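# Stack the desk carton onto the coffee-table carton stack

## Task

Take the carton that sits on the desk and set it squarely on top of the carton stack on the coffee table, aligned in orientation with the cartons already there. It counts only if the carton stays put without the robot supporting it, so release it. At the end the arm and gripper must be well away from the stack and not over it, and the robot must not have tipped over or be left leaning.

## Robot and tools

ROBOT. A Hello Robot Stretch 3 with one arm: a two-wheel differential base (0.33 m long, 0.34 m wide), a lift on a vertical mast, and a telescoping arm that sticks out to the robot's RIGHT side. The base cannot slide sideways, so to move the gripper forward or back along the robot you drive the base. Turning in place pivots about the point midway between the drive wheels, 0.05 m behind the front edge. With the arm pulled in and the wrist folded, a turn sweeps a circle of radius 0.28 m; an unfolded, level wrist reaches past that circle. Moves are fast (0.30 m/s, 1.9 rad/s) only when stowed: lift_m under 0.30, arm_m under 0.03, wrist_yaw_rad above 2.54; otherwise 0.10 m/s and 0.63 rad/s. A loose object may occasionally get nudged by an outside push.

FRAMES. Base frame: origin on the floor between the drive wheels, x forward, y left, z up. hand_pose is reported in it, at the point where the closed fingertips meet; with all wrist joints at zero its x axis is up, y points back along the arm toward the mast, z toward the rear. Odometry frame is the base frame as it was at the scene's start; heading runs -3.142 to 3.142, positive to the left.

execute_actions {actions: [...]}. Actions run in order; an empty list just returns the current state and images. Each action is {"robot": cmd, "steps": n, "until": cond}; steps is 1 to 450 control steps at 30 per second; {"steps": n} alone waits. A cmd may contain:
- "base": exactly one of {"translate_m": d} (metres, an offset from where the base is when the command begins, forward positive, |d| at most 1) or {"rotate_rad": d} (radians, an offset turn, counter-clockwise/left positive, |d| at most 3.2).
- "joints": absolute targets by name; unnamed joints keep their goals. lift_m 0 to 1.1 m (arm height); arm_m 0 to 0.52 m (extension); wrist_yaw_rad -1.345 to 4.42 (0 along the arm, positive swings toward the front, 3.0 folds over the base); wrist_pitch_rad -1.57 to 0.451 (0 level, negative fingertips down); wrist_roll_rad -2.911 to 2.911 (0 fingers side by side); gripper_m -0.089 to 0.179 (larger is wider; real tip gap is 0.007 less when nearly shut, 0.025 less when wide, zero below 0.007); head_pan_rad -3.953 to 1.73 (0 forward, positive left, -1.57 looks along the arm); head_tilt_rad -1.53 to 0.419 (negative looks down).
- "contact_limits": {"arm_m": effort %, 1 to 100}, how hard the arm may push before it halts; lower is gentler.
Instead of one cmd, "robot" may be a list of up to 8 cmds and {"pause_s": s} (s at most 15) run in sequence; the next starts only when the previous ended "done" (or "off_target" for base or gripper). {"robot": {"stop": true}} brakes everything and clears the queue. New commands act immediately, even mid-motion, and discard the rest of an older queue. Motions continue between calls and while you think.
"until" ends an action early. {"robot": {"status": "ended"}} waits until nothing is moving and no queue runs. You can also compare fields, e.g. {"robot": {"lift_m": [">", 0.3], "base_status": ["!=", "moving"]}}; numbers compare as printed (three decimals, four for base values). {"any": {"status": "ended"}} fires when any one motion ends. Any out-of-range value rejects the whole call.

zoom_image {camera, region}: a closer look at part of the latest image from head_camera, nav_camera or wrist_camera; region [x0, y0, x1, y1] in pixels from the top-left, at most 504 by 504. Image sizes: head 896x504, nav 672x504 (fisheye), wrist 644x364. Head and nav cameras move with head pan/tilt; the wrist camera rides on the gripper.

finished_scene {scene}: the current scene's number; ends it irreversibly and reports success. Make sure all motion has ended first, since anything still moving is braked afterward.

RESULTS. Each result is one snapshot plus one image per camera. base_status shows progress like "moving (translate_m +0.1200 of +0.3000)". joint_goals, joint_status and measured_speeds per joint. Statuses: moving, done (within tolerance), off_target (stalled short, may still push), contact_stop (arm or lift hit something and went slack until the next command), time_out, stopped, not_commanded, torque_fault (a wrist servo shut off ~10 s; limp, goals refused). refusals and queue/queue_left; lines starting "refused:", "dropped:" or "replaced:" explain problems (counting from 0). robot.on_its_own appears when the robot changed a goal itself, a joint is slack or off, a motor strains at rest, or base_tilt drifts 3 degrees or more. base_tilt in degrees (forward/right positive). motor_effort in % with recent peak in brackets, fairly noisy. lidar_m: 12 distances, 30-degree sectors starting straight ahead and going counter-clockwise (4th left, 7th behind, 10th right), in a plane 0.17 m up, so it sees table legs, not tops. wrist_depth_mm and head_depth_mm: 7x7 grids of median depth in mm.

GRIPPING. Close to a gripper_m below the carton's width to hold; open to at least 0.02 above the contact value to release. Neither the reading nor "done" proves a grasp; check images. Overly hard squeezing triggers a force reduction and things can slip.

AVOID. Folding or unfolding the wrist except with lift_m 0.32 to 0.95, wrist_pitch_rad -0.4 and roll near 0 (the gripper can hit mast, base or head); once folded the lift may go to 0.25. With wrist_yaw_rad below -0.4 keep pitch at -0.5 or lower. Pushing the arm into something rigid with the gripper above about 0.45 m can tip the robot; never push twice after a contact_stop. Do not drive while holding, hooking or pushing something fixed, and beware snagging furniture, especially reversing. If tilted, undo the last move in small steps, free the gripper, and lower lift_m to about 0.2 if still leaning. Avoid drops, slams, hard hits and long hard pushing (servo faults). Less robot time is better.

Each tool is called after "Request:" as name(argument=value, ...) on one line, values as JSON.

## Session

Request:
execute_actions(actions=[{"robot":{"joints":{"head_tilt_rad":-0.55}},"steps":100,"until":{"robot":{"status":"ended"}}}])

Scene clock: 0.87 s.
robot.base_odometry: x=+0.000 y=+0.000 heading=+0.000 (m, m, rad; robot's odometry frame)
robot.turned_by_wheels: +0.000 (rad since the last result)
robot.turned_by_imu: +0.000 (rad since the last result)
robot.base_tilt: forward=-0.2 right=-0.5 (deg)
robot.lidar_m: 1.91 1.49 1.63 1.01 0.91 0.91 1.07 1.87 1.55 2.25 2.57 2.88
robot.head_depth_mm: 2760 2942 3144 2778 2015 1576 1299 / 2985 3248 3482 2762 1999 1597 1315 / 3330 3527 3752 2754 2039 1605 1313 / 3284 3494 3796 2222 2004 1580 1311 / 3070 3228 3425 2130 2047 1596 1309 / 2799 2993 3243 1925 1946 1596 1308 / 2595 2788 2898 1761 1825 1602 1317
robot.base_status: not_commanded
robot.joint_positions: lift_m=+0.324 arm_m=+0.001 wrist_yaw_rad=+3.110 wrist_pitch_rad=-0.340 wrist_roll_rad=+0.019 gripper_m=+0.037 head_pan_rad=+0.016 head_tilt_rad=-0.543
robot.joint_goals: lift_m=+0.324 arm_m=+0.001 wrist_yaw_rad=+3.110 wrist_pitch_rad=-0.340 wrist_roll_rad=+0.019 gripper_m=+0.037 head_pan_rad=+0.016 head_tilt_rad=-0.550
robot.joint_status: lift_m=not_commanded arm_m=not_commanded wrist_yaw_rad=not_commanded wrist_pitch_rad=not_commanded wrist_roll_rad=not_commanded gripper_m=not_commanded head_pan_rad=not_commanded head_tilt_rad=done
robot.measured_speeds: translate_m=+0.000 rotate_rad=+0.000 lift_m=+0.000 arm_m=+0.000 wrist_yaw_rad=+0.000 wrist_pitch_rad=+0.000 wrist_roll_rad=+0.000 head_pan_rad=+0.000 head_tilt_rad=+0.000
robot: refusals=0 queue=done queue_left=0
robot.motor_effort: left_wheel=+0(0) right_wheel=-1(0) lift_m=+29(28) arm_m=-1(1) wrist_yaw_rad=+0(0) wrist_pitch_rad=+7(7) wrist_roll_rad=+1(1) gripper_m=+0(0) head_pan_rad=+0(0) head_tilt_rad=-2(27) (%)
robot.hand_pose: x=-0.0139 y=+0.0874 z=+0.3547 quat_wxyz=(+0.132, +0.705, +0.108, +0.689) (m; robot's base frame)
robot.wrist_depth_mm: 697 782 - - - - - / 744 817 - - - - - / 769 890 - - - - - / 803 868 919 915 952 974 988 / 707 718 - 724 752 770 767 / 587 594 - 612 647 627 636 / 514 514 - 530 527 537 536
pictures: head_camera (sideways: a quarter turn clockwise sets it upright), nav_camera (sideways: a quarter turn counterclockwise sets it upright), wrist_camera
Images, in order (width x height): head_camera 896x504, nav_camera 672x504, wrist_camera 644x364.

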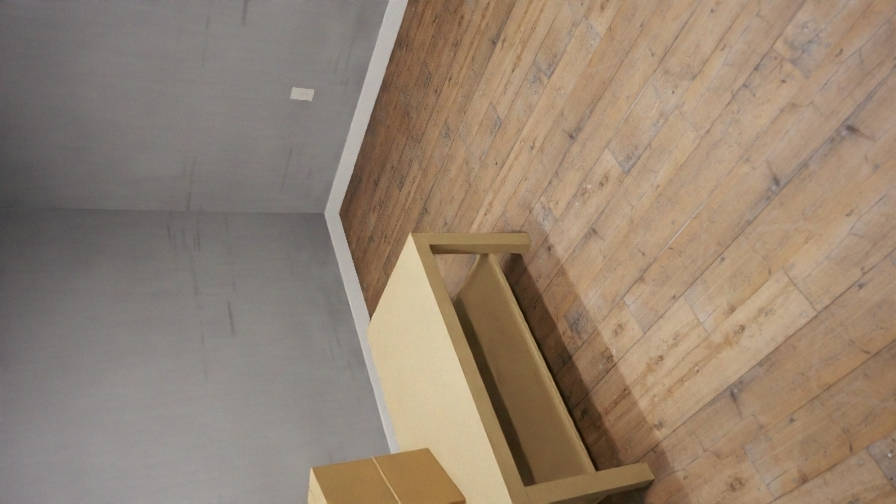

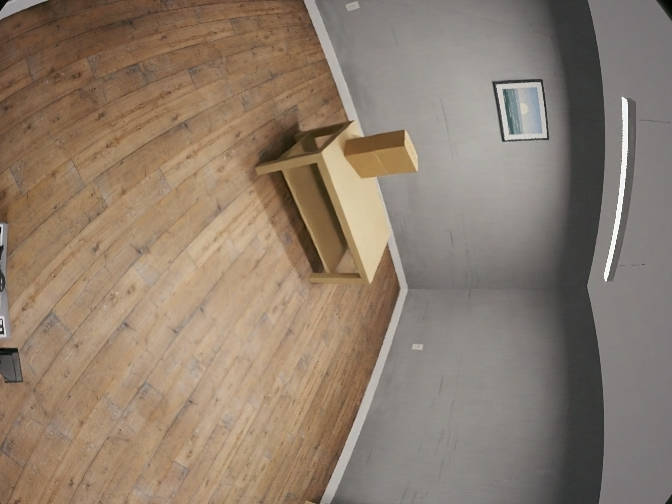

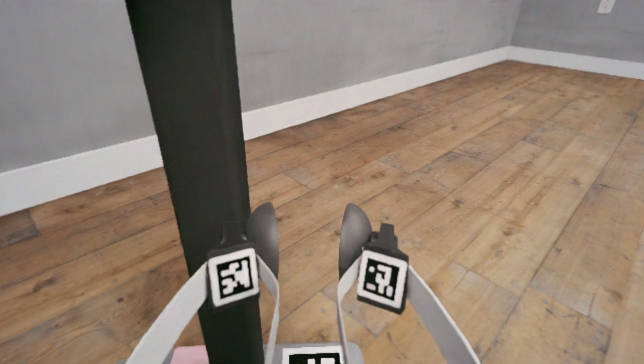

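Request:
execute_actions(actions=[{"robot":{"joints":{"head_pan_rad":0.4,"lift_m":0.285}},"steps":100,"until":{"robot":{"status":"ended"}}}])

Request:
execute_actions(actions=[{"robot":{"joints":{"head_pan_rad":-1.75,"head_tilt_rad":-0.45}},"steps":100,"until":{"robot":{"status":"ended"}}}])

Scene clock: 6.13 s.
robot.base_odometry: x=+0.000 y=+0.000 heading=+0.000 (m, m, rad; robot's odometry frame)
robot.turned_by_wheels: +0.000 (rad since the last result)
robot.turned_by_imu: +0.000 (rad since the last result)
robot.base_tilt: forward=-0.3 right=-0.6 (deg)
robot.lidar_m: 1.91 1.48 1.64 1.01 0.91 0.91 1.07 1.86 1.55 2.26 2.57 2.88
robot.head_depth_mm: 2916 3163 3461 2001 2024 1590 1296 / 2783 3019 3335 2030 2014 1582 1308 / 2733 2931 3218 2034 1939 1587 1314 / 2601 2837 1834 1822 1863 1592 1306 / 2517 2723 2952 2258 2027 1589 1316 / 2430 2609 2859 2760 2024 1590 1315 / 2347 2555 2757 2838 2029 1595 1305
robot.base_status: not_commanded
robot.joint_positions: lift_m=+0.285 arm_m=+0.001 wrist_yaw_rad=+3.110 wrist_pitch_rad=-0.341 wrist_roll_rad=+0.019 gripper_m=+0.037 head_pan_rad=+0.393 head_tilt_rad=-0.543
robot.joint_goals: lift_m=+0.285 arm_m=+0.001 wrist_yaw_rad=+3.110 wrist_pitch_rad=-0.341 wrist_roll_rad=+0.019 gripper_m=+0.037 head_pan_rad=+0.400 head_tilt_rad=-0.550
robot.joint_status: lift_m=done arm_m=not_commanded wrist_yaw_rad=not_commanded wrist_pitch_rad=not_commanded wrist_roll_rad=not_commanded gripper_m=not_commanded head_pan_rad=done head_tilt_rad=done
robot.measured_speeds: translate_m=+0.000 rotate_rad=+0.000 lift_m=+0.000 arm_m=+0.000 wrist_yaw_rad=+0.000 wrist_pitch_rad=+0.000 wrist_roll_rad=+0.000 head_pan_rad=+0.000 head_tilt_rad=+0.000
robot: refusals=0 queue=done queue_left=0
robot.motor_effort: left_wheel=+0(0) right_wheel=-1(0) lift_m=+24(28) arm_m=-1(1) wrist_yaw_rad=+0(0) wrist_pitch_rad=+8(8) wrist_roll_rad=+1(1) gripper_m=+0(0) head_pan_rad=+3(26) head_tilt_rad=-2(2) (%)
robot.hand_pose: x=-0.0139 y=+0.0872 z=+0.3154 quat_wxyz=(+0.132, +0.705, +0.108, +0.689) (m; robot's base frame)
robot.wrist_depth_mm: 688 798 - - - - - / 728 851 - - - - - / 762 880 - - - - - / 769 827 835 857 865 892 913 / 653 655 - 659 692 702 708 / 542 543 - 568 585 563 584 / 464 - - - 480 479 493
pictures: head_camera (sideways: a quarter turn clockwise sets it upright), nav_camera (sideways: a quarter turn counterclockwise sets it upright), wrist_camera
Images, in order (width x height): head_camera 896x504, nav_camera 672x504, wrist_camera 644x364.

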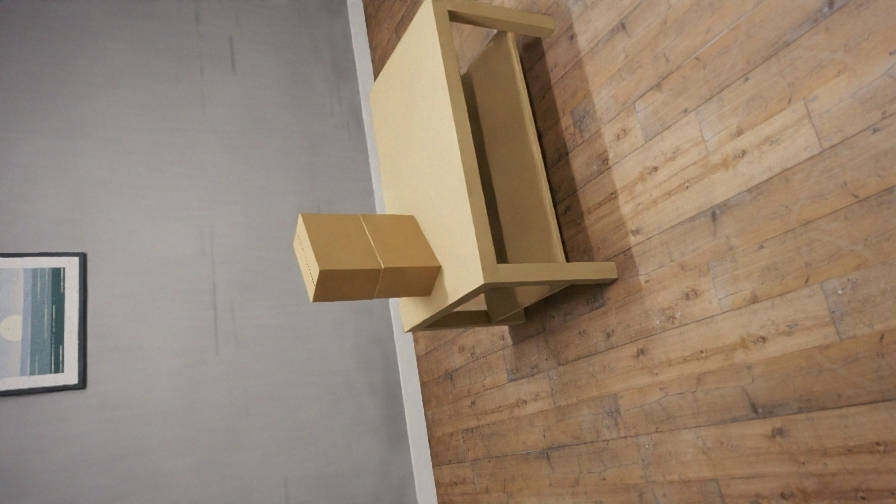

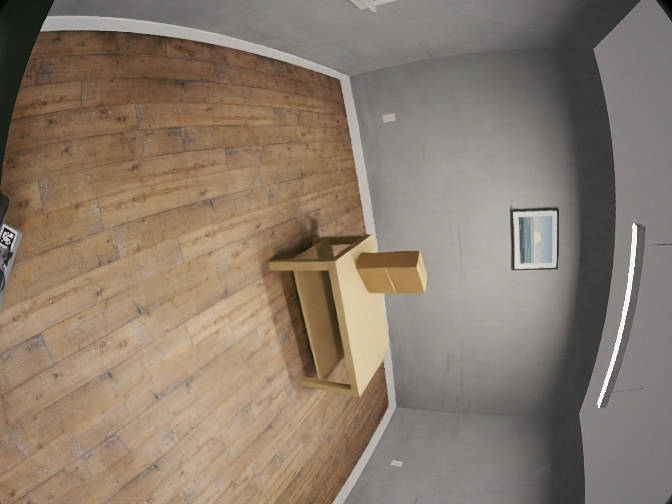

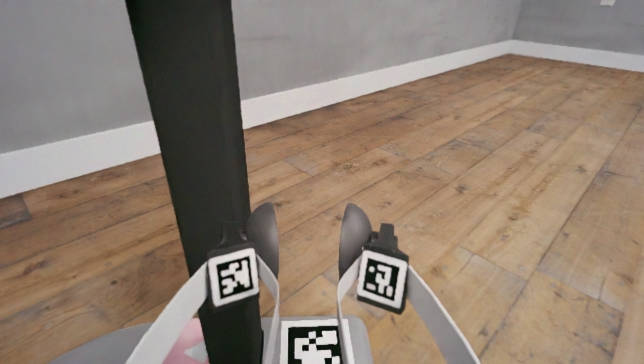

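Scene clock: 7.70 s.
robot.base_odometry: x=+0.000 y=+0.000 heading=+0.000 (m, m, rad; robot's odometry frame)
robot.turned_by_wheels: +0.000 (rad since the last result)
robot.turned_by_imu: +0.000 (rad since the last result)
robot.base_tilt: forward=-0.2 right=-0.4 (deg)
robot.lidar_m: 1.91 1.48 1.63 1.01 0.91 0.91 1.07 1.87 1.55 2.26 2.58 2.88
robot.head_depth_mm: 1650 1737 1843 1933 2075 1708 1392 / 1749 1856 1974 1711 2013 1715 1387 / 1876 1984 2109 1501 2256 1690 1391 / 2008 2147 2246 1503 2271 1725 1392 / 2168 2331 2478 1890 2270 1710 1402 / 2358 2601 2687 2503 2302 1733 1386 / 2577 2845 3004 3116 2291 1734 1401
robot.base_status: not_commanded
robot.joint_positions: lift_m=+0.285 arm_m=+0.001 wrist_yaw_rad=+3.110 wrist_pitch_rad=-0.341 wrist_roll_rad=+0.019 gripper_m=+0.037 head_pan_rad=-1.743 head_tilt_rad=-0.458
robot.joint_goals: lift_m=+0.285 arm_m=+0.001 wrist_yaw_rad=+3.110 wrist_pitch_rad=-0.341 wrist_roll_rad=+0.019 gripper_m=+0.037 head_pan_rad=-1.750 head_tilt_rad=-0.450
robot.joint_status: lift_m=done arm_m=not_commanded wrist_yaw_rad=not_commanded wrist_pitch_rad=not_commanded wrist_roll_rad=not_commanded gripper_m=not_commanded head_pan_rad=done head_tilt_rad=done
robot.measured_speeds: translate_m=+0.000 rotate_rad=+0.000 lift_m=+0.000 arm_m=+0.000 wrist_yaw_rad=+0.000 wrist_pitch_rad=+0.000 wrist_roll_rad=+0.000 head_pan_rad=+0.000 head_tilt_rad=+0.000
robot: refusals=0 queue=done queue_left=0
robot.motor_effort: left_wheel=+0(0) right_wheel=-1(1) lift_m=+24(24) arm_m=-1(1) wrist_yaw_rad=+0(0) wrist_pitch_rad=+8(8) wrist_roll_rad=+1(0) gripper_m=-1(0) head_pan_rad=-4(43) head_tilt_rad=+4(11) (%)
robot.hand_pose: x=-0.0139 y=+0.0872 z=+0.3154 quat_wxyz=(+0.132, +0.705, +0.108, +0.689) (m; robot's base frame)
robot.wrist_depth_mm: 711 785 - - - - - / 740 832 - - - - - / 769 869 - - - - - / 784 828 841 839 874 896 902 / 643 663 - 670 692 691 708 / 540 554 - 552 597 572 579 / 472 - - - 475 489 496
pictures: head_camera (sideways: a quarter turn clockwise sets it upright), nav_camera (sideways: a quarter turn counterclockwise sets it upright), wrist_camera
Images, in order (width x height): head_camera 896x504, nav_camera 672x504, wrist_camera 644x364.

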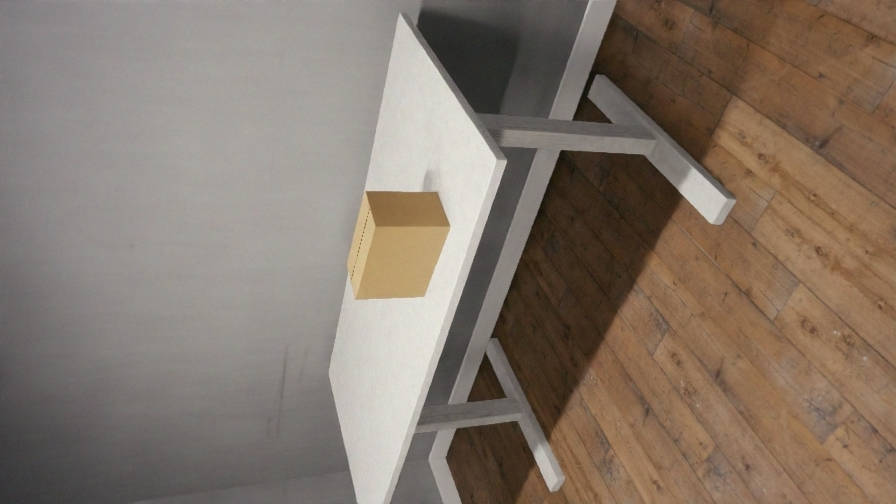

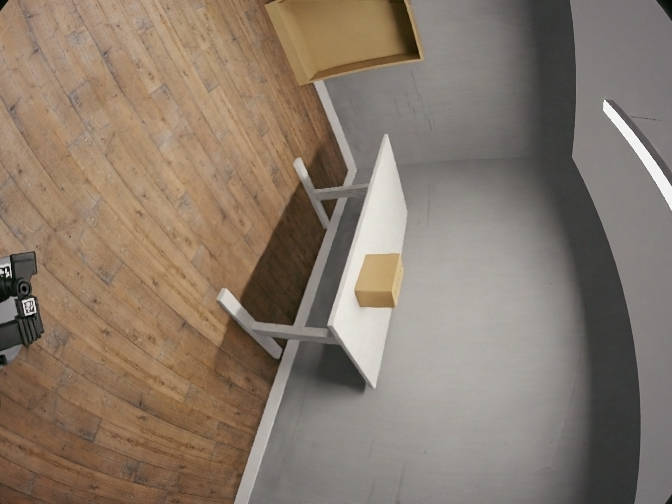

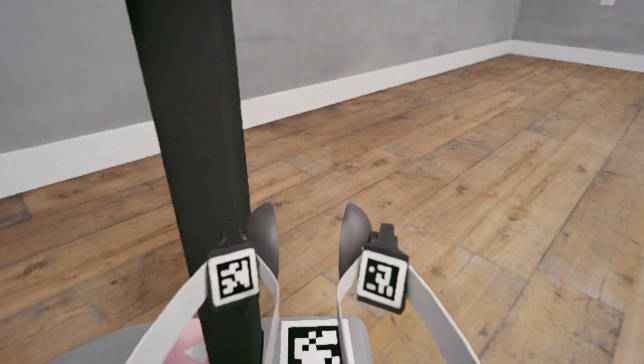

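Request:
execute_actions(actions=[{"robot":[{"base":{"rotate_rad":-1.453}},{"base":{"translate_m":1.0}},{"base":{"rotate_rad":0.56},"joints":{"lift_m":1.04,"wrist_pitch_rad":-0.4,"head_pan_rad":-1.4,"head_tilt_rad":-0.7}}],"steps":450,"until":{"robot":{"lift_m":[">",0.4]}}},{"robot":{"joints":{"wrist_yaw_rad":1.57,"arm_m":0.06}},"steps":200,"until":{"robot":{"lift_m":[">",0.8]}}},{"robot":{"joints":{"wrist_pitch_rad":-1.1,"wrist_roll_rad":0.1,"gripper_m":0.179}},"steps":200,"until":{"robot":{"lift_m":[">",1.0]}}},{"robot":{"joints":{"arm_m":0.44}},"steps":250,"until":{"robot":{"status":"ended"}}}])

Scene clock: 35.73 s.
robot.base_odometry: x=+0.118 y=-0.993 heading=-0.893 (m, m, rad; robot's odometry frame)
robot.turned_by_wheels: -0.893 (rad since the last result)
robot.turned_by_imu: -0.876 (rad since the last result)
robot.base_tilt: forward=+0.0 right=-0.4 (deg)
robot.lidar_m: 1.72 1.86 2.78 2.03 2.57 1.82 1.72 1.77 1.36 0.82 1.34 1.40
robot.head_depth_mm: 1028 1189 1290 995 759 1343 1195 / 1041 - 1246 959 760 1345 1204 / 1084 1178 1285 743 736 1350 1199 / 1092 1206 1298 712 736 1385 1210 / 1110 1224 1312 715 757 1428 1201 / 1113 1236 1330 756 762 1411 1205 / 1121 1250 1329 970 785 1411 1208
robot.base_status: done (rotate_rad +0.5599 of +0.5600)
robot.joint_positions: lift_m=+1.040 arm_m=+0.440 wrist_yaw_rad=+1.571 wrist_pitch_rad=-1.104 wrist_roll_rad=+0.097 gripper_m=+0.179 head_pan_rad=-1.407 head_tilt_rad=-0.692
robot.joint_goals: lift_m=+1.040 arm_m=+0.440 wrist_yaw_rad=+1.570 wrist_pitch_rad=-1.100 wrist_roll_rad=+0.100 gripper_m=+0.179 head_pan_rad=-1.400 head_tilt_rad=-0.700
robot.joint_status: lift_m=done arm_m=done wrist_yaw_rad=done wrist_pitch_rad=done wrist_roll_rad=done gripper_m=done head_pan_rad=done head_tilt_rad=done
robot.measured_speeds: translate_m=+0.000 rotate_rad=+0.000 lift_m=+0.000 arm_m=+0.000 wrist_yaw_rad=+0.000 wrist_pitch_rad=+0.000 wrist_roll_rad=+0.000 head_pan_rad=+0.000 head_tilt_rad=+0.000
robot: refusals=0 queue=done queue_left=0
robot.motor_effort: left_wheel=-1(11) right_wheel=+0(7) lift_m=+32(37) arm_m=+2(1) wrist_yaw_rad=-1(1) wrist_pitch_rad=+1(6) wrist_roll_rad=+2(6) gripper_m=+1(86) head_pan_rad=+3(25) head_tilt_rad=-3(19) (%)
robot.hand_pose: x=+0.0724 y=-0.5849 z=+0.9389 quat_wxyz=(+0.680, +0.695, -0.196, +0.130) (m; robot's base frame)
robot.wrist_depth_mm: - - 471 253 248 460 463 / - - 450 240 237 440 451 / - - 433 227 224 424 424 / - - 409 217 215 401 406 / - - 398 208 207 209 395 / - - 380 200 197 199 370 / - - 362 350 194 354 358
pictures: head_camera (sideways: a quarter turn clockwise sets it upright), nav_camera (sideways: a quarter turn counterclockwise sets it upright), wrist_camera
Images, in order (width x height): head_camera 896x504, nav_camera 672x504, wrist_camera 644x364.

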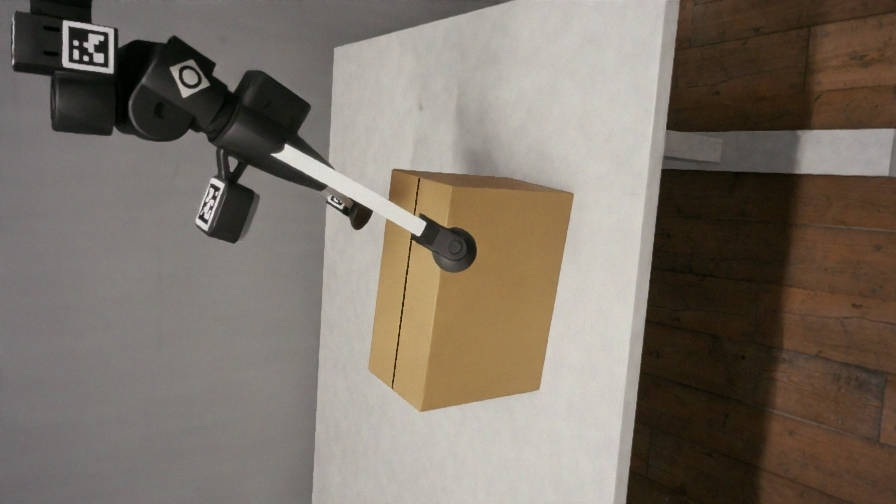

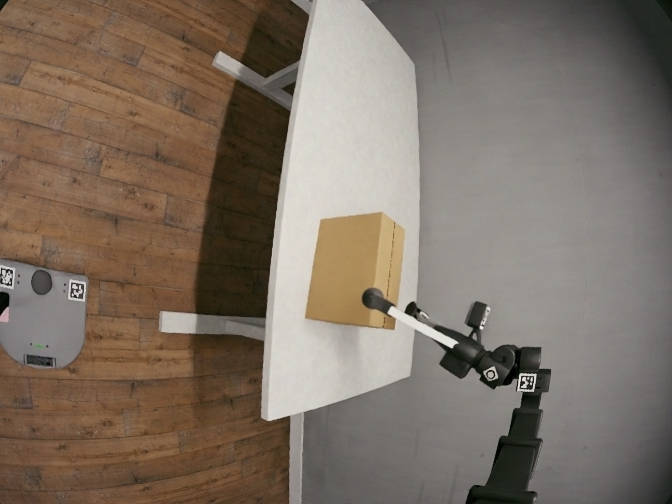

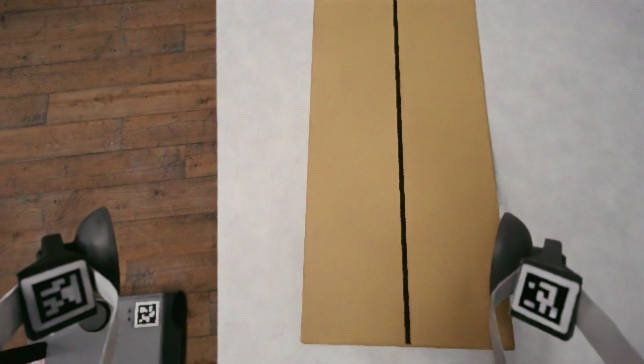

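Request:
execute_actions(actions=[{"robot":[{"base":{"translate_m":0.073},"joints":{"arm_m":0.497,"wrist_yaw_rad":1.535}},{"joints":{"lift_m":0.968}}],"steps":450,"until":{"robot":{"status":"ended"}}}])

Scene clock: 43.23 s.
robot.base_odometry: x=+0.163 y=-1.050 heading=-0.893 (m, m, rad; robot's odometry frame)
robot.turned_by_wheels: +0.000 (rad since the last result)
robot.turned_by_imu: +0.000 (rad since the last result)
robot.base_tilt: forward=-0.3 right=-0.5 (deg)
robot.lidar_m: 1.65 1.80 2.69 2.03 2.04 1.90 1.79 1.84 1.37 0.83 1.34 1.34
robot.head_depth_mm: 1051 1212 1250 958 753 1349 1199 / 1067 - 1191 892 732 1310 1182 / 1082 1195 1264 685 730 1382 1206 / 1086 1205 1289 715 745 1376 1207 / 1100 1220 1306 736 760 1412 1203 / 1113 1240 1327 970 757 1416 1210 / 1123 1251 1326 969 787 1418 1207
robot.base_status: done (translate_m +0.0730 of +0.0730)
robot.joint_positions: lift_m=+0.968 arm_m=+0.497 wrist_yaw_rad=+1.537 wrist_pitch_rad=-1.104 wrist_roll_rad=+0.097 gripper_m=+0.179 head_pan_rad=-1.407 head_tilt_rad=-0.692
robot.joint_goals: lift_m=+0.968 arm_m=+0.497 wrist_yaw_rad=+1.535 wrist_pitch_rad=-1.100 wrist_roll_rad=+0.100 gripper_m=+0.179 head_pan_rad=-1.400 head_tilt_rad=-0.700
robot.joint_status: lift_m=done arm_m=done wrist_yaw_rad=done wrist_pitch_rad=done wrist_roll_rad=done gripper_m=done head_pan_rad=done head_tilt_rad=done
robot.measured_speeds: translate_m=+0.000 rotate_rad=+0.000 lift_m=+0.000 arm_m=+0.000 wrist_yaw_rad=+0.000 wrist_pitch_rad=+0.000 wrist_roll_rad=+0.000 head_pan_rad=+0.000 head_tilt_rad=+0.000
robot: refusals=0 queue=done queue_left=0
robot.motor_effort: left_wheel=-1(3) right_wheel=+0(3) lift_m=+24(35) arm_m=+2(2) wrist_yaw_rad=-1(3) wrist_pitch_rad=+1(1) wrist_roll_rad=+2(2) gripper_m=+0(0) head_pan_rad=+3(3) head_tilt_rad=-3(3) (%)
robot.hand_pose: x=+0.0723 y=-0.6451 z=+0.8672 quat_wxyz=(+0.682, +0.691, -0.208, +0.118) (m; robot's base frame)
robot.wrist_depth_mm: - 389 161 161 163 379 375 / - 364 153 153 154 360 360 / - 349 146 147 147 345 344 / - 334 140 141 140 329 332 / - 315 134 134 134 319 317 / - 298 129 129 129 300 304 / - 126 124 124 125 289 291
pictures: head_camera (sideways: a quarter turn clockwise sets it upright), nav_camera (sideways: a quarter turn counterclockwise sets it upright), wrist_camera
Images, in order (width x height): head_camera 896x504, nav_camera 672x504, wrist_camera 644x364.

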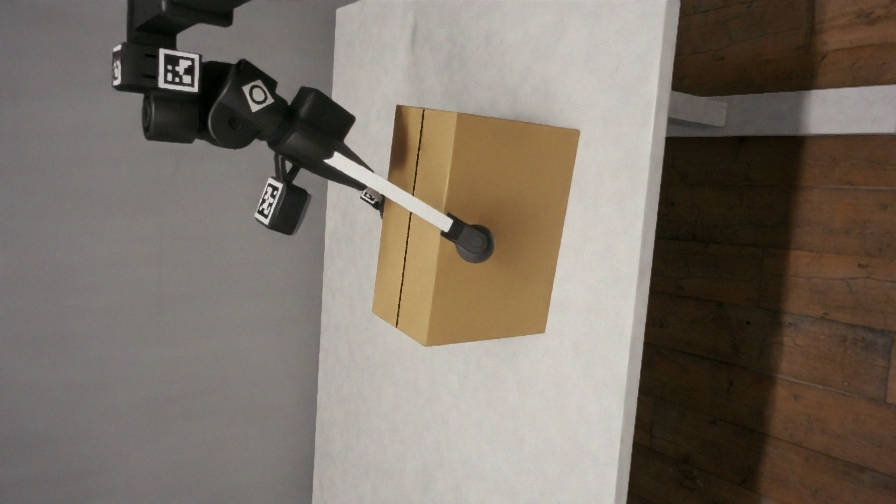

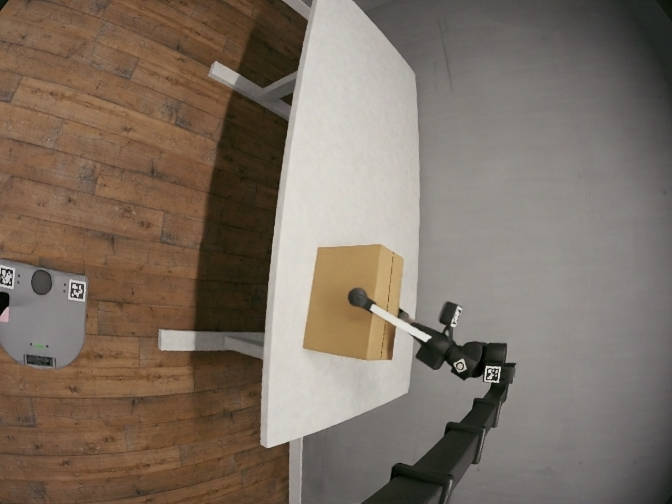

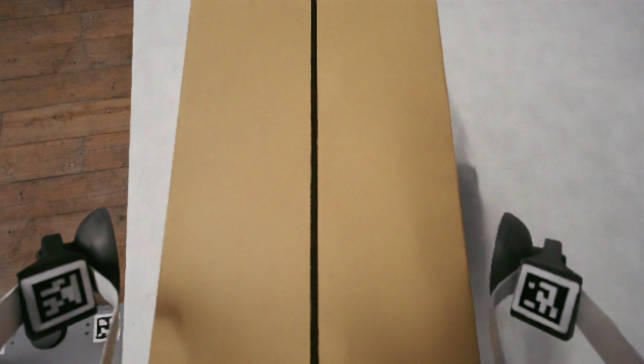

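Request:
execute_actions(actions=[{"robot":[{"joints":{"lift_m":0.964,"arm_m":0.501}},{"joints":{"gripper_m":0.1}},{"joints":{"lift_m":0.99}}],"steps":450,"until":{"robot":{"status":"ended"}}}])

Scene clock: 47.83 s.
robot.base_odometry: x=+0.163 y=-1.050 heading=-0.893 (m, m, rad; robot's odometry frame)
robot.turned_by_wheels: +0.000 (rad since the last result)
robot.turned_by_imu: +0.000 (rad since the last result)
robot.base_tilt: forward=-0.2 right=-0.3 (deg)
robot.lidar_m: 1.65 1.79 2.68 2.03 2.05 1.90 1.79 1.84 1.36 0.83 1.34 1.34
robot.head_depth_mm: 1042 1196 1251 959 754 1341 1200 / 1056 - 1251 859 734 1309 1179 / 1075 1194 1260 677 731 1372 1203 / 1087 1209 1293 702 746 1381 1203 / 1100 1231 1292 717 763 1418 1209 / 1106 1234 1327 971 761 1431 1204 / 1126 1245 1327 969 784 1422 1211
robot.base_status: done (translate_m +0.0730 of +0.0730)
robot.joint_positions: lift_m=+0.990 arm_m=+0.501 wrist_yaw_rad=+1.537 wrist_pitch_rad=-1.107 wrist_roll_rad=+0.103 gripper_m=+0.101 head_pan_rad=-1.407 head_tilt_rad=-0.692
robot.joint_goals: lift_m=+0.990 arm_m=+0.501 wrist_yaw_rad=+1.535 wrist_pitch_rad=-1.100 wrist_roll_rad=+0.100 gripper_m=+0.100 head_pan_rad=-1.400 head_tilt_rad=-0.700
robot.joint_status: lift_m=done arm_m=done wrist_yaw_rad=done wrist_pitch_rad=done wrist_roll_rad=done gripper_m=done head_pan_rad=done head_tilt_rad=done
robot.measured_speeds: translate_m=+0.000 rotate_rad=+0.000 lift_m=+0.000 arm_m=+0.000 wrist_yaw_rad=+0.000 wrist_pitch_rad=+0.000 wrist_roll_rad=+0.000 head_pan_rad=+0.000 head_tilt_rad=+0.000
robot: refusals=0 queue=done queue_left=0
robot.motor_effort: left_wheel=-1(3) right_wheel=+0(5) lift_m=+33(36) arm_m=+1(3) wrist_yaw_rad=-2(2) wrist_pitch_rad=+3(4) wrist_roll_rad=-1(1) gripper_m=-18(93) head_pan_rad=+3(2) head_tilt_rad=-3(3) (%)
robot.hand_pose: x=+0.0715 y=-0.6492 z=+0.8885 quat_wxyz=(+0.681, +0.692, -0.209, +0.115) (m; robot's base frame)
robot.wrist_depth_mm: - - 157 155 156 403 399 / - - 150 149 149 384 383 / - 371 144 143 143 367 365 / - 358 138 138 137 353 353 / - 135 134 133 131 341 338 / - 131 129 128 127 - 323 / - 126 125 123 123 310 313
pictures: head_camera (sideways: a quarter turn clockwise sets it upright), nav_camera (sideways: a quarter turn counterclockwise sets it upright), wrist_camera
Images, in order (width x height): head_camera 896x504, nav_camera 672x504, wrist_camera 644x364.

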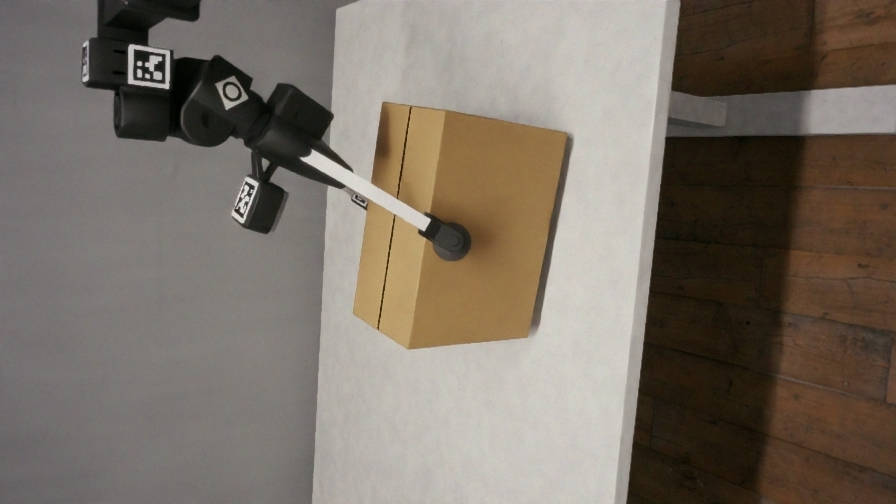

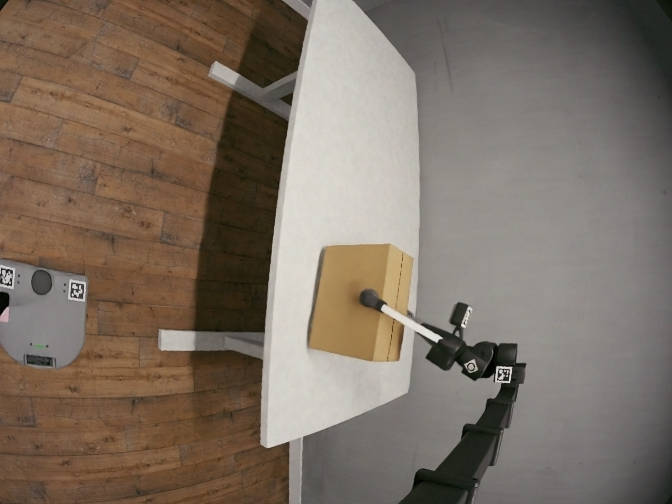

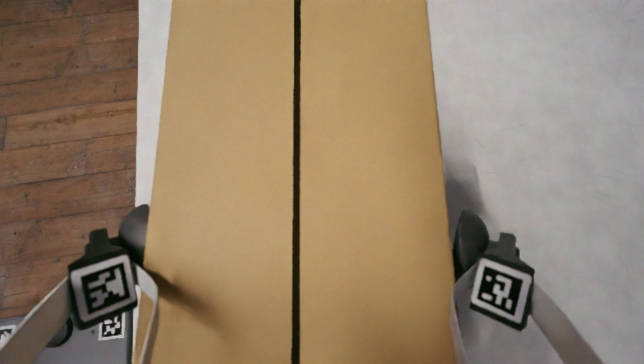

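Request:
execute_actions(actions=[{"robot":{"base":{"rotate_rad":1.80},"joints":{"lift_m":1.1,"arm_m":0.15,"gripper_m":0.092}},"steps":450,"until":{"robot":{"base_status":"done"}}},{"robot":{"base":{"translate_m":1.0},"joints":{"wrist_yaw_rad":2.15,"wrist_pitch_rad":-1.13}},"steps":450,"until":{"robot":{"translate_m":[">",0.67]}}},{"robot":[{"base":{"translate_m":1.0}},{"base":{"rotate_rad":1.41}},{"joints":{"arm_m":0.48}}],"steps":450,"until":{"robot":{"queue_left":["=",0]}}},{"robot":{"stop":true},"steps":10}])

Scene clock: 86.37 s.
robot.base_odometry: x=+1.193 y=+0.266 heading=+2.317 (m, m, rad; robot's odometry frame)
robot.turned_by_wheels: +3.210 (rad since the last result)
robot.turned_by_imu: +3.169 (rad since the last result)
robot.base_tilt: forward=-0.3 right=-0.5 (deg)
robot.lidar_m: 1.48 1.55 2.17 2.47 3.11 2.22 2.29 0.78 1.09 0.36 0.36 1.53
robot.head_depth_mm: - - - 776 354 324 765 / - - - - 344 305 399 / 1493 1737 1828 - 344 301 380 / 1564 1713 1867 2120 344 297 334 / 1585 1745 1977 2177 339 296 302 / 1617 1794 2032 2185 343 296 291 / 1642 1848 2066 2185 1732 296 -
robot.base_status: done (rotate_rad +1.4099 of +1.4100)
robot.joint_positions: lift_m=+1.100 arm_m=+0.150 wrist_yaw_rad=+2.147 wrist_pitch_rad=-1.138 wrist_roll_rad=+0.102 gripper_m=+0.096 head_pan_rad=-1.407 head_tilt_rad=-0.692
robot.joint_goals: lift_m=+1.100 arm_m=+0.150 wrist_yaw_rad=+2.150 wrist_pitch_rad=-1.130 wrist_roll_rad=+0.100 gripper_m=+0.095 head_pan_rad=-1.400 head_tilt_rad=-0.700
robot.joint_status: lift_m=done arm_m=done wrist_yaw_rad=done wrist_pitch_rad=done wrist_roll_rad=done gripper_m=done head_pan_rad=done head_tilt_rad=done
robot.measured_speeds: translate_m=+0.000 rotate_rad=+0.000 lift_m=+0.000 arm_m=+0.000 wrist_yaw_rad=+0.000 wrist_pitch_rad=+0.000 wrist_roll_rad=+0.000 head_pan_rad=+0.000 head_tilt_rad=+0.000
robot: refusals=0 queue=stopped queue_left=0
robot.motor_effort: left_wheel=-1(7) right_wheel=+0(7) lift_m=+33(28) arm_m=-3(3) wrist_yaw_rad=+1(1) wrist_pitch_rad=+3(2) wrist_roll_rad=-1(1) gripper_m=-19(65) head_pan_rad=+3(2) head_tilt_rad=-3(3) (%)
robot.hand_pose: x=+0.0505 y=-0.2488 z=+0.9958 quat_wxyz=(+0.621, +0.722, +0.019, +0.305) (m; robot's base frame)
robot.wrist_depth_mm: - - 157 155 154 - - / - - 150 149 148 - - / - - 144 143 142 - - / - - 139 137 137 - - / - 135 134 133 132 - - / - 131 129 128 127 - - / - 127 125 124 123 674 -
pictures: head_camera (sideways: a quarter turn clockwise sets it upright), nav_camera (sideways: a quarter turn counterclockwise sets it upright), wrist_camera
Images, in order (width x height): head_camera 896x504, nav_camera 672x504, wrist_camera 644x364.

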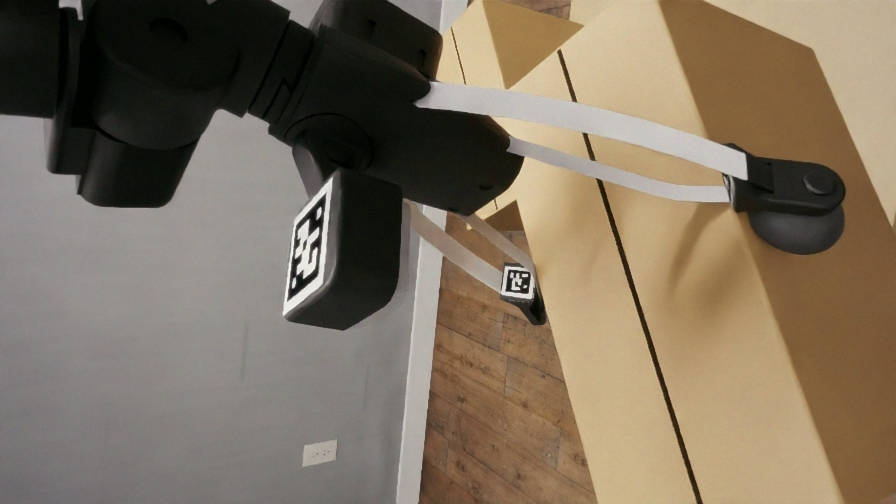

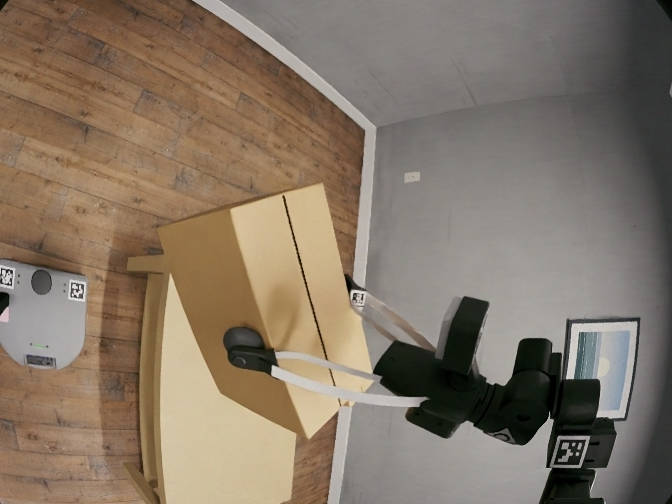

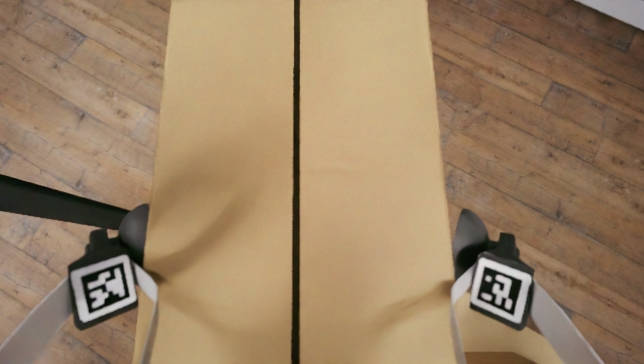

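Request:
execute_actions(actions=[{"robot":{"base":{"rotate_rad":0.203},"joints":{"wrist_yaw_rad":1.87,"arm_m":0.498,"head_pan_rad":-1.45}},"steps":450,"until":{"robot":{"base_status":"done"}}},{"robot":{"base":{"translate_m":-0.265}},"steps":450,"until":{"robot":{"status":"ended"}}}])

Scene clock: 98.93 s.
robot.base_odometry: x=+1.408 y=+0.112 heading=+2.520 (m, m, rad; robot's odometry frame)
robot.turned_by_wheels: +0.203 (rad since the last result)
robot.turned_by_imu: +0.202 (rad since the last result)
robot.base_tilt: forward=-0.2 right=-0.4 (deg)
robot.lidar_m: 1.74 2.00 2.53 2.79 2.03 2.02 2.02 0.52 0.90 0.86 0.46 1.75
robot.head_depth_mm: 1426 1578 1743 1949 1704 918 785 / - 1661 1703 1906 1714 921 784 / 1539 1716 602 645 794 897 783 / 1579 1770 602 639 769 881 786 / 1633 1825 606 624 769 882 785 / 1694 1918 2145 2178 1731 946 791 / 1754 1990 2284 2178 1713 1424 852
robot.base_status: done (translate_m -0.2650 of -0.2650)
robot.joint_positions: lift_m=+1.100 arm_m=+0.498 wrist_yaw_rad=+1.871 wrist_pitch_rad=-1.138 wrist_roll_rad=+0.102 gripper_m=+0.096 head_pan_rad=-1.443 head_tilt_rad=-0.692
robot.joint_goals: lift_m=+1.100 arm_m=+0.498 wrist_yaw_rad=+1.870 wrist_pitch_rad=-1.130 wrist_roll_rad=+0.100 gripper_m=+0.095 head_pan_rad=-1.450 head_tilt_rad=-0.700
robot.joint_status: lift_m=done arm_m=done wrist_yaw_rad=done wrist_pitch_rad=done wrist_roll_rad=done gripper_m=done head_pan_rad=done head_tilt_rad=done
robot.measured_speeds: translate_m=+0.000 rotate_rad=+0.000 lift_m=+0.000 arm_m=+0.000 wrist_yaw_rad=+0.000 wrist_pitch_rad=+0.000 wrist_roll_rad=+0.000 head_pan_rad=+0.000 head_tilt_rad=+0.000
robot: refusals=0 queue=done queue_left=0
robot.motor_effort: left_wheel=-2(5) right_wheel=+0(3) lift_m=+33(33) arm_m=+2(3) wrist_yaw_rad=-1(2) wrist_pitch_rad=+3(3) wrist_roll_rad=-1(1) gripper_m=-20(20) head_pan_rad=-3(9) head_tilt_rad=-3(3) (%)
robot.hand_pose: x=+0.0604 y=-0.6176 z=+0.9958 quat_wxyz=(+0.657, +0.717, -0.080, +0.217) (m; robot's base frame)
robot.wrist_depth_mm: - - 156 154 155 - - / - - 150 148 148 - - / - - 144 142 143 - - / - - 139 138 137 - - / - 135 134 133 132 - - / - 131 129 128 127 - - / - 127 125 124 123 - -
pictures: head_camera (sideways: a quarter turn clockwise sets it upright), nav_camera (sideways: a quarter turn counterclockwise sets it upright), wrist_camera
Images, in order (width x height): head_camera 896x504, nav_camera 672x504, wrist_camera 644x364.

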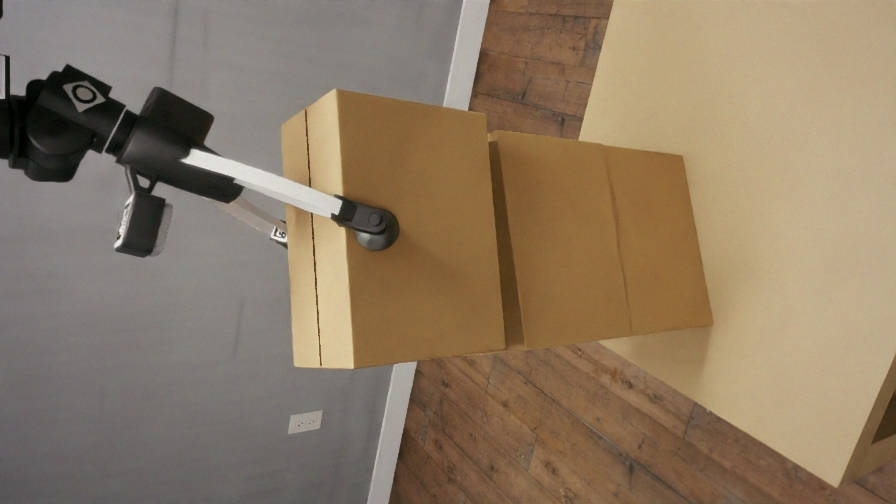

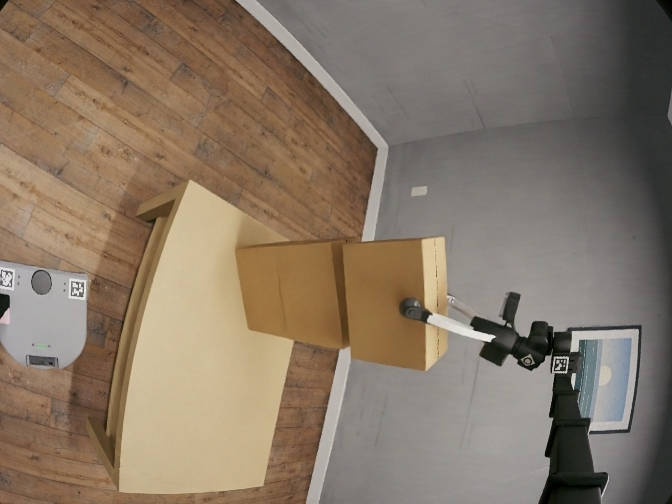

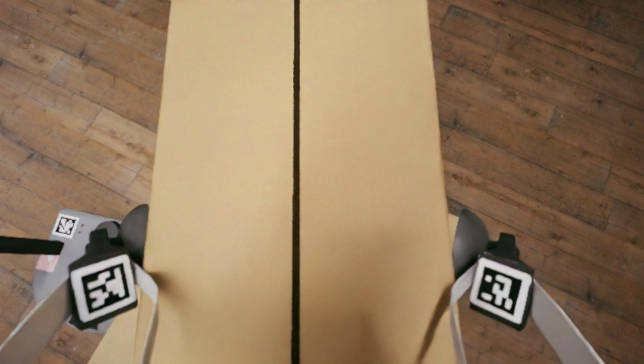

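Request:
execute_actions(actions=[{"robot":{"base":{"translate_m":0.008},"joints":{"wrist_yaw_rad":1.92,"arm_m":0.52,"lift_m":1.068}},"steps":450,"until":{"robot":{"status":"ended"}}}])

Request:
zoom_image(camera="head_camera", region=[340,90,640,400])

Scene clock: 104.50 s.
robot.base_odometry: x=+1.402 y=+0.116 heading=+2.520 (m, m, rad; robot's odometry frame)
robot.turned_by_wheels: +0.000 (rad since the last result)
robot.turned_by_imu: +0.000 (rad since the last result)
robot.base_tilt: forward=-0.1 right=-0.5 (deg)
robot.lidar_m: 1.73 1.98 2.52 2.80 2.34 2.03 2.03 0.53 0.90 0.86 0.45 1.74
robot.head_depth_mm: 1456 1571 1761 1949 1716 919 783 / - 1638 1733 1936 1078 920 785 / 1526 1667 673 674 792 898 784 / 1578 1762 675 660 767 878 787 / 1634 1830 674 650 773 881 786 / 1697 1898 2169 2178 1721 946 787 / 1762 1978 2249 2181 1725 1421 1138
robot.base_status: done (translate_m +0.0080 of +0.0080)
robot.joint_positions: lift_m=+1.068 arm_m=+0.520 wrist_yaw_rad=+1.917 wrist_pitch_rad=-1.138 wrist_roll_rad=+0.102 gripper_m=+0.096 head_pan_rad=-1.443 head_tilt_rad=-0.692
robot.joint_goals: lift_m=+1.068 arm_m=+0.520 wrist_yaw_rad=+1.920 wrist_pitch_rad=-1.130 wrist_roll_rad=+0.100 gripper_m=+0.095 head_pan_rad=-1.450 head_tilt_rad=-0.700
robot.joint_status: lift_m=done arm_m=done wrist_yaw_rad=done wrist_pitch_rad=done wrist_roll_rad=done gripper_m=done head_pan_rad=done head_tilt_rad=done
robot.measured_speeds: translate_m=+0.000 rotate_rad=+0.000 lift_m=+0.000 arm_m=+0.000 wrist_yaw_rad=+0.000 wrist_pitch_rad=+0.000 wrist_roll_rad=+0.000 head_pan_rad=+0.000 head_tilt_rad=+0.000
robot: refusals=0 queue=done queue_left=0
robot.motor_effort: left_wheel=-1(2) right_wheel=+1(6) lift_m=+25(34) arm_m=+2(1) wrist_yaw_rad=+2(1) wrist_pitch_rad=+3(3) wrist_roll_rad=-1(1) gripper_m=-20(20) head_pan_rad=-4(3) head_tilt_rad=-3(3) (%)
robot.hand_pose: x=+0.0591 y=-0.6359 z=+0.9641 quat_wxyz=(+0.652, +0.719, -0.064, +0.232) (m; robot's base frame)
robot.wrist_depth_mm: - - 156 155 155 - - / - - 151 149 149 - - / - - 144 143 143 - - / - - 139 138 137 - - / - 135 133 132 132 - - / - 130 129 128 127 - - / - 127 125 124 123 - -
pictures: head_camera (sideways: a quarter turn clockwise sets it upright), nav_camera (sideways: a quarter turn counterclockwise sets it upright), wrist_camera
Images, in order (width x height): head_camera 896x504, nav_camera 672x504, wrist_camera 644x364.

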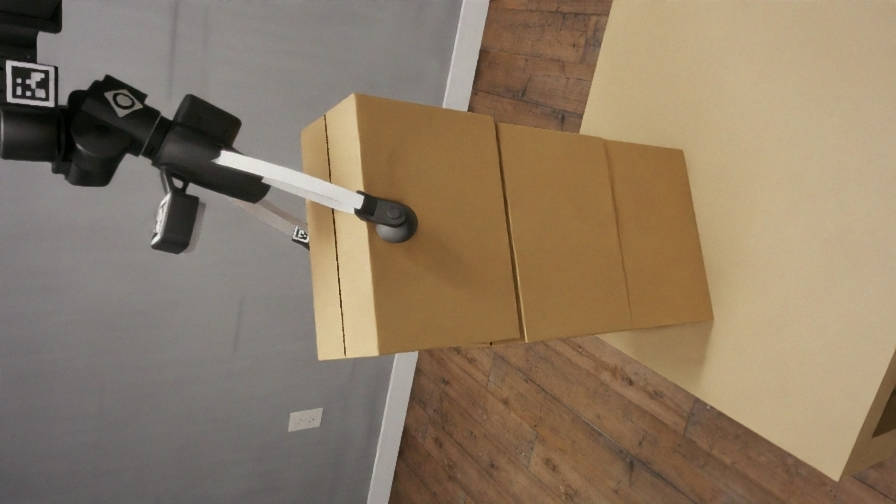

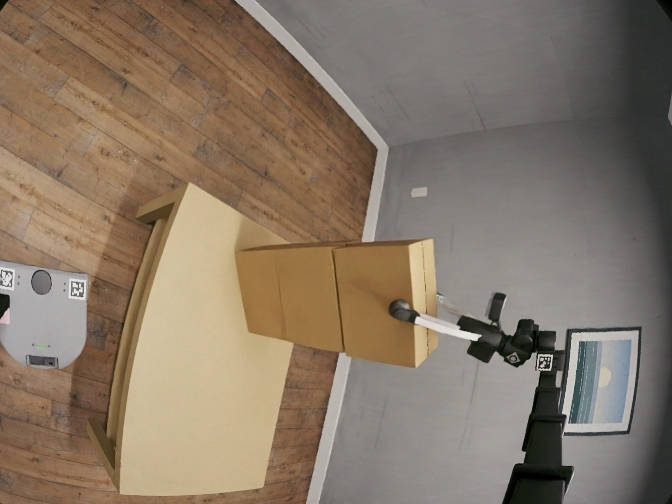

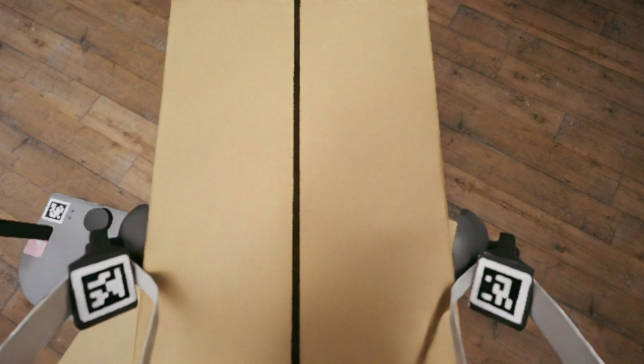

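Region (340, 90, 640, 400) of head_camera's 896x504 image, scaled by 1.626, with more detail than that image has; it fills the left 488 columns of this view, and the rest is white.

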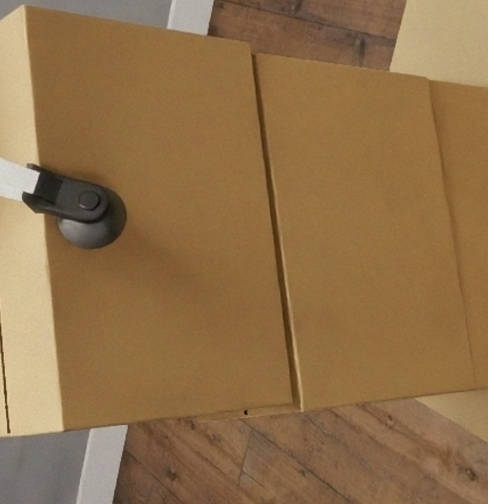

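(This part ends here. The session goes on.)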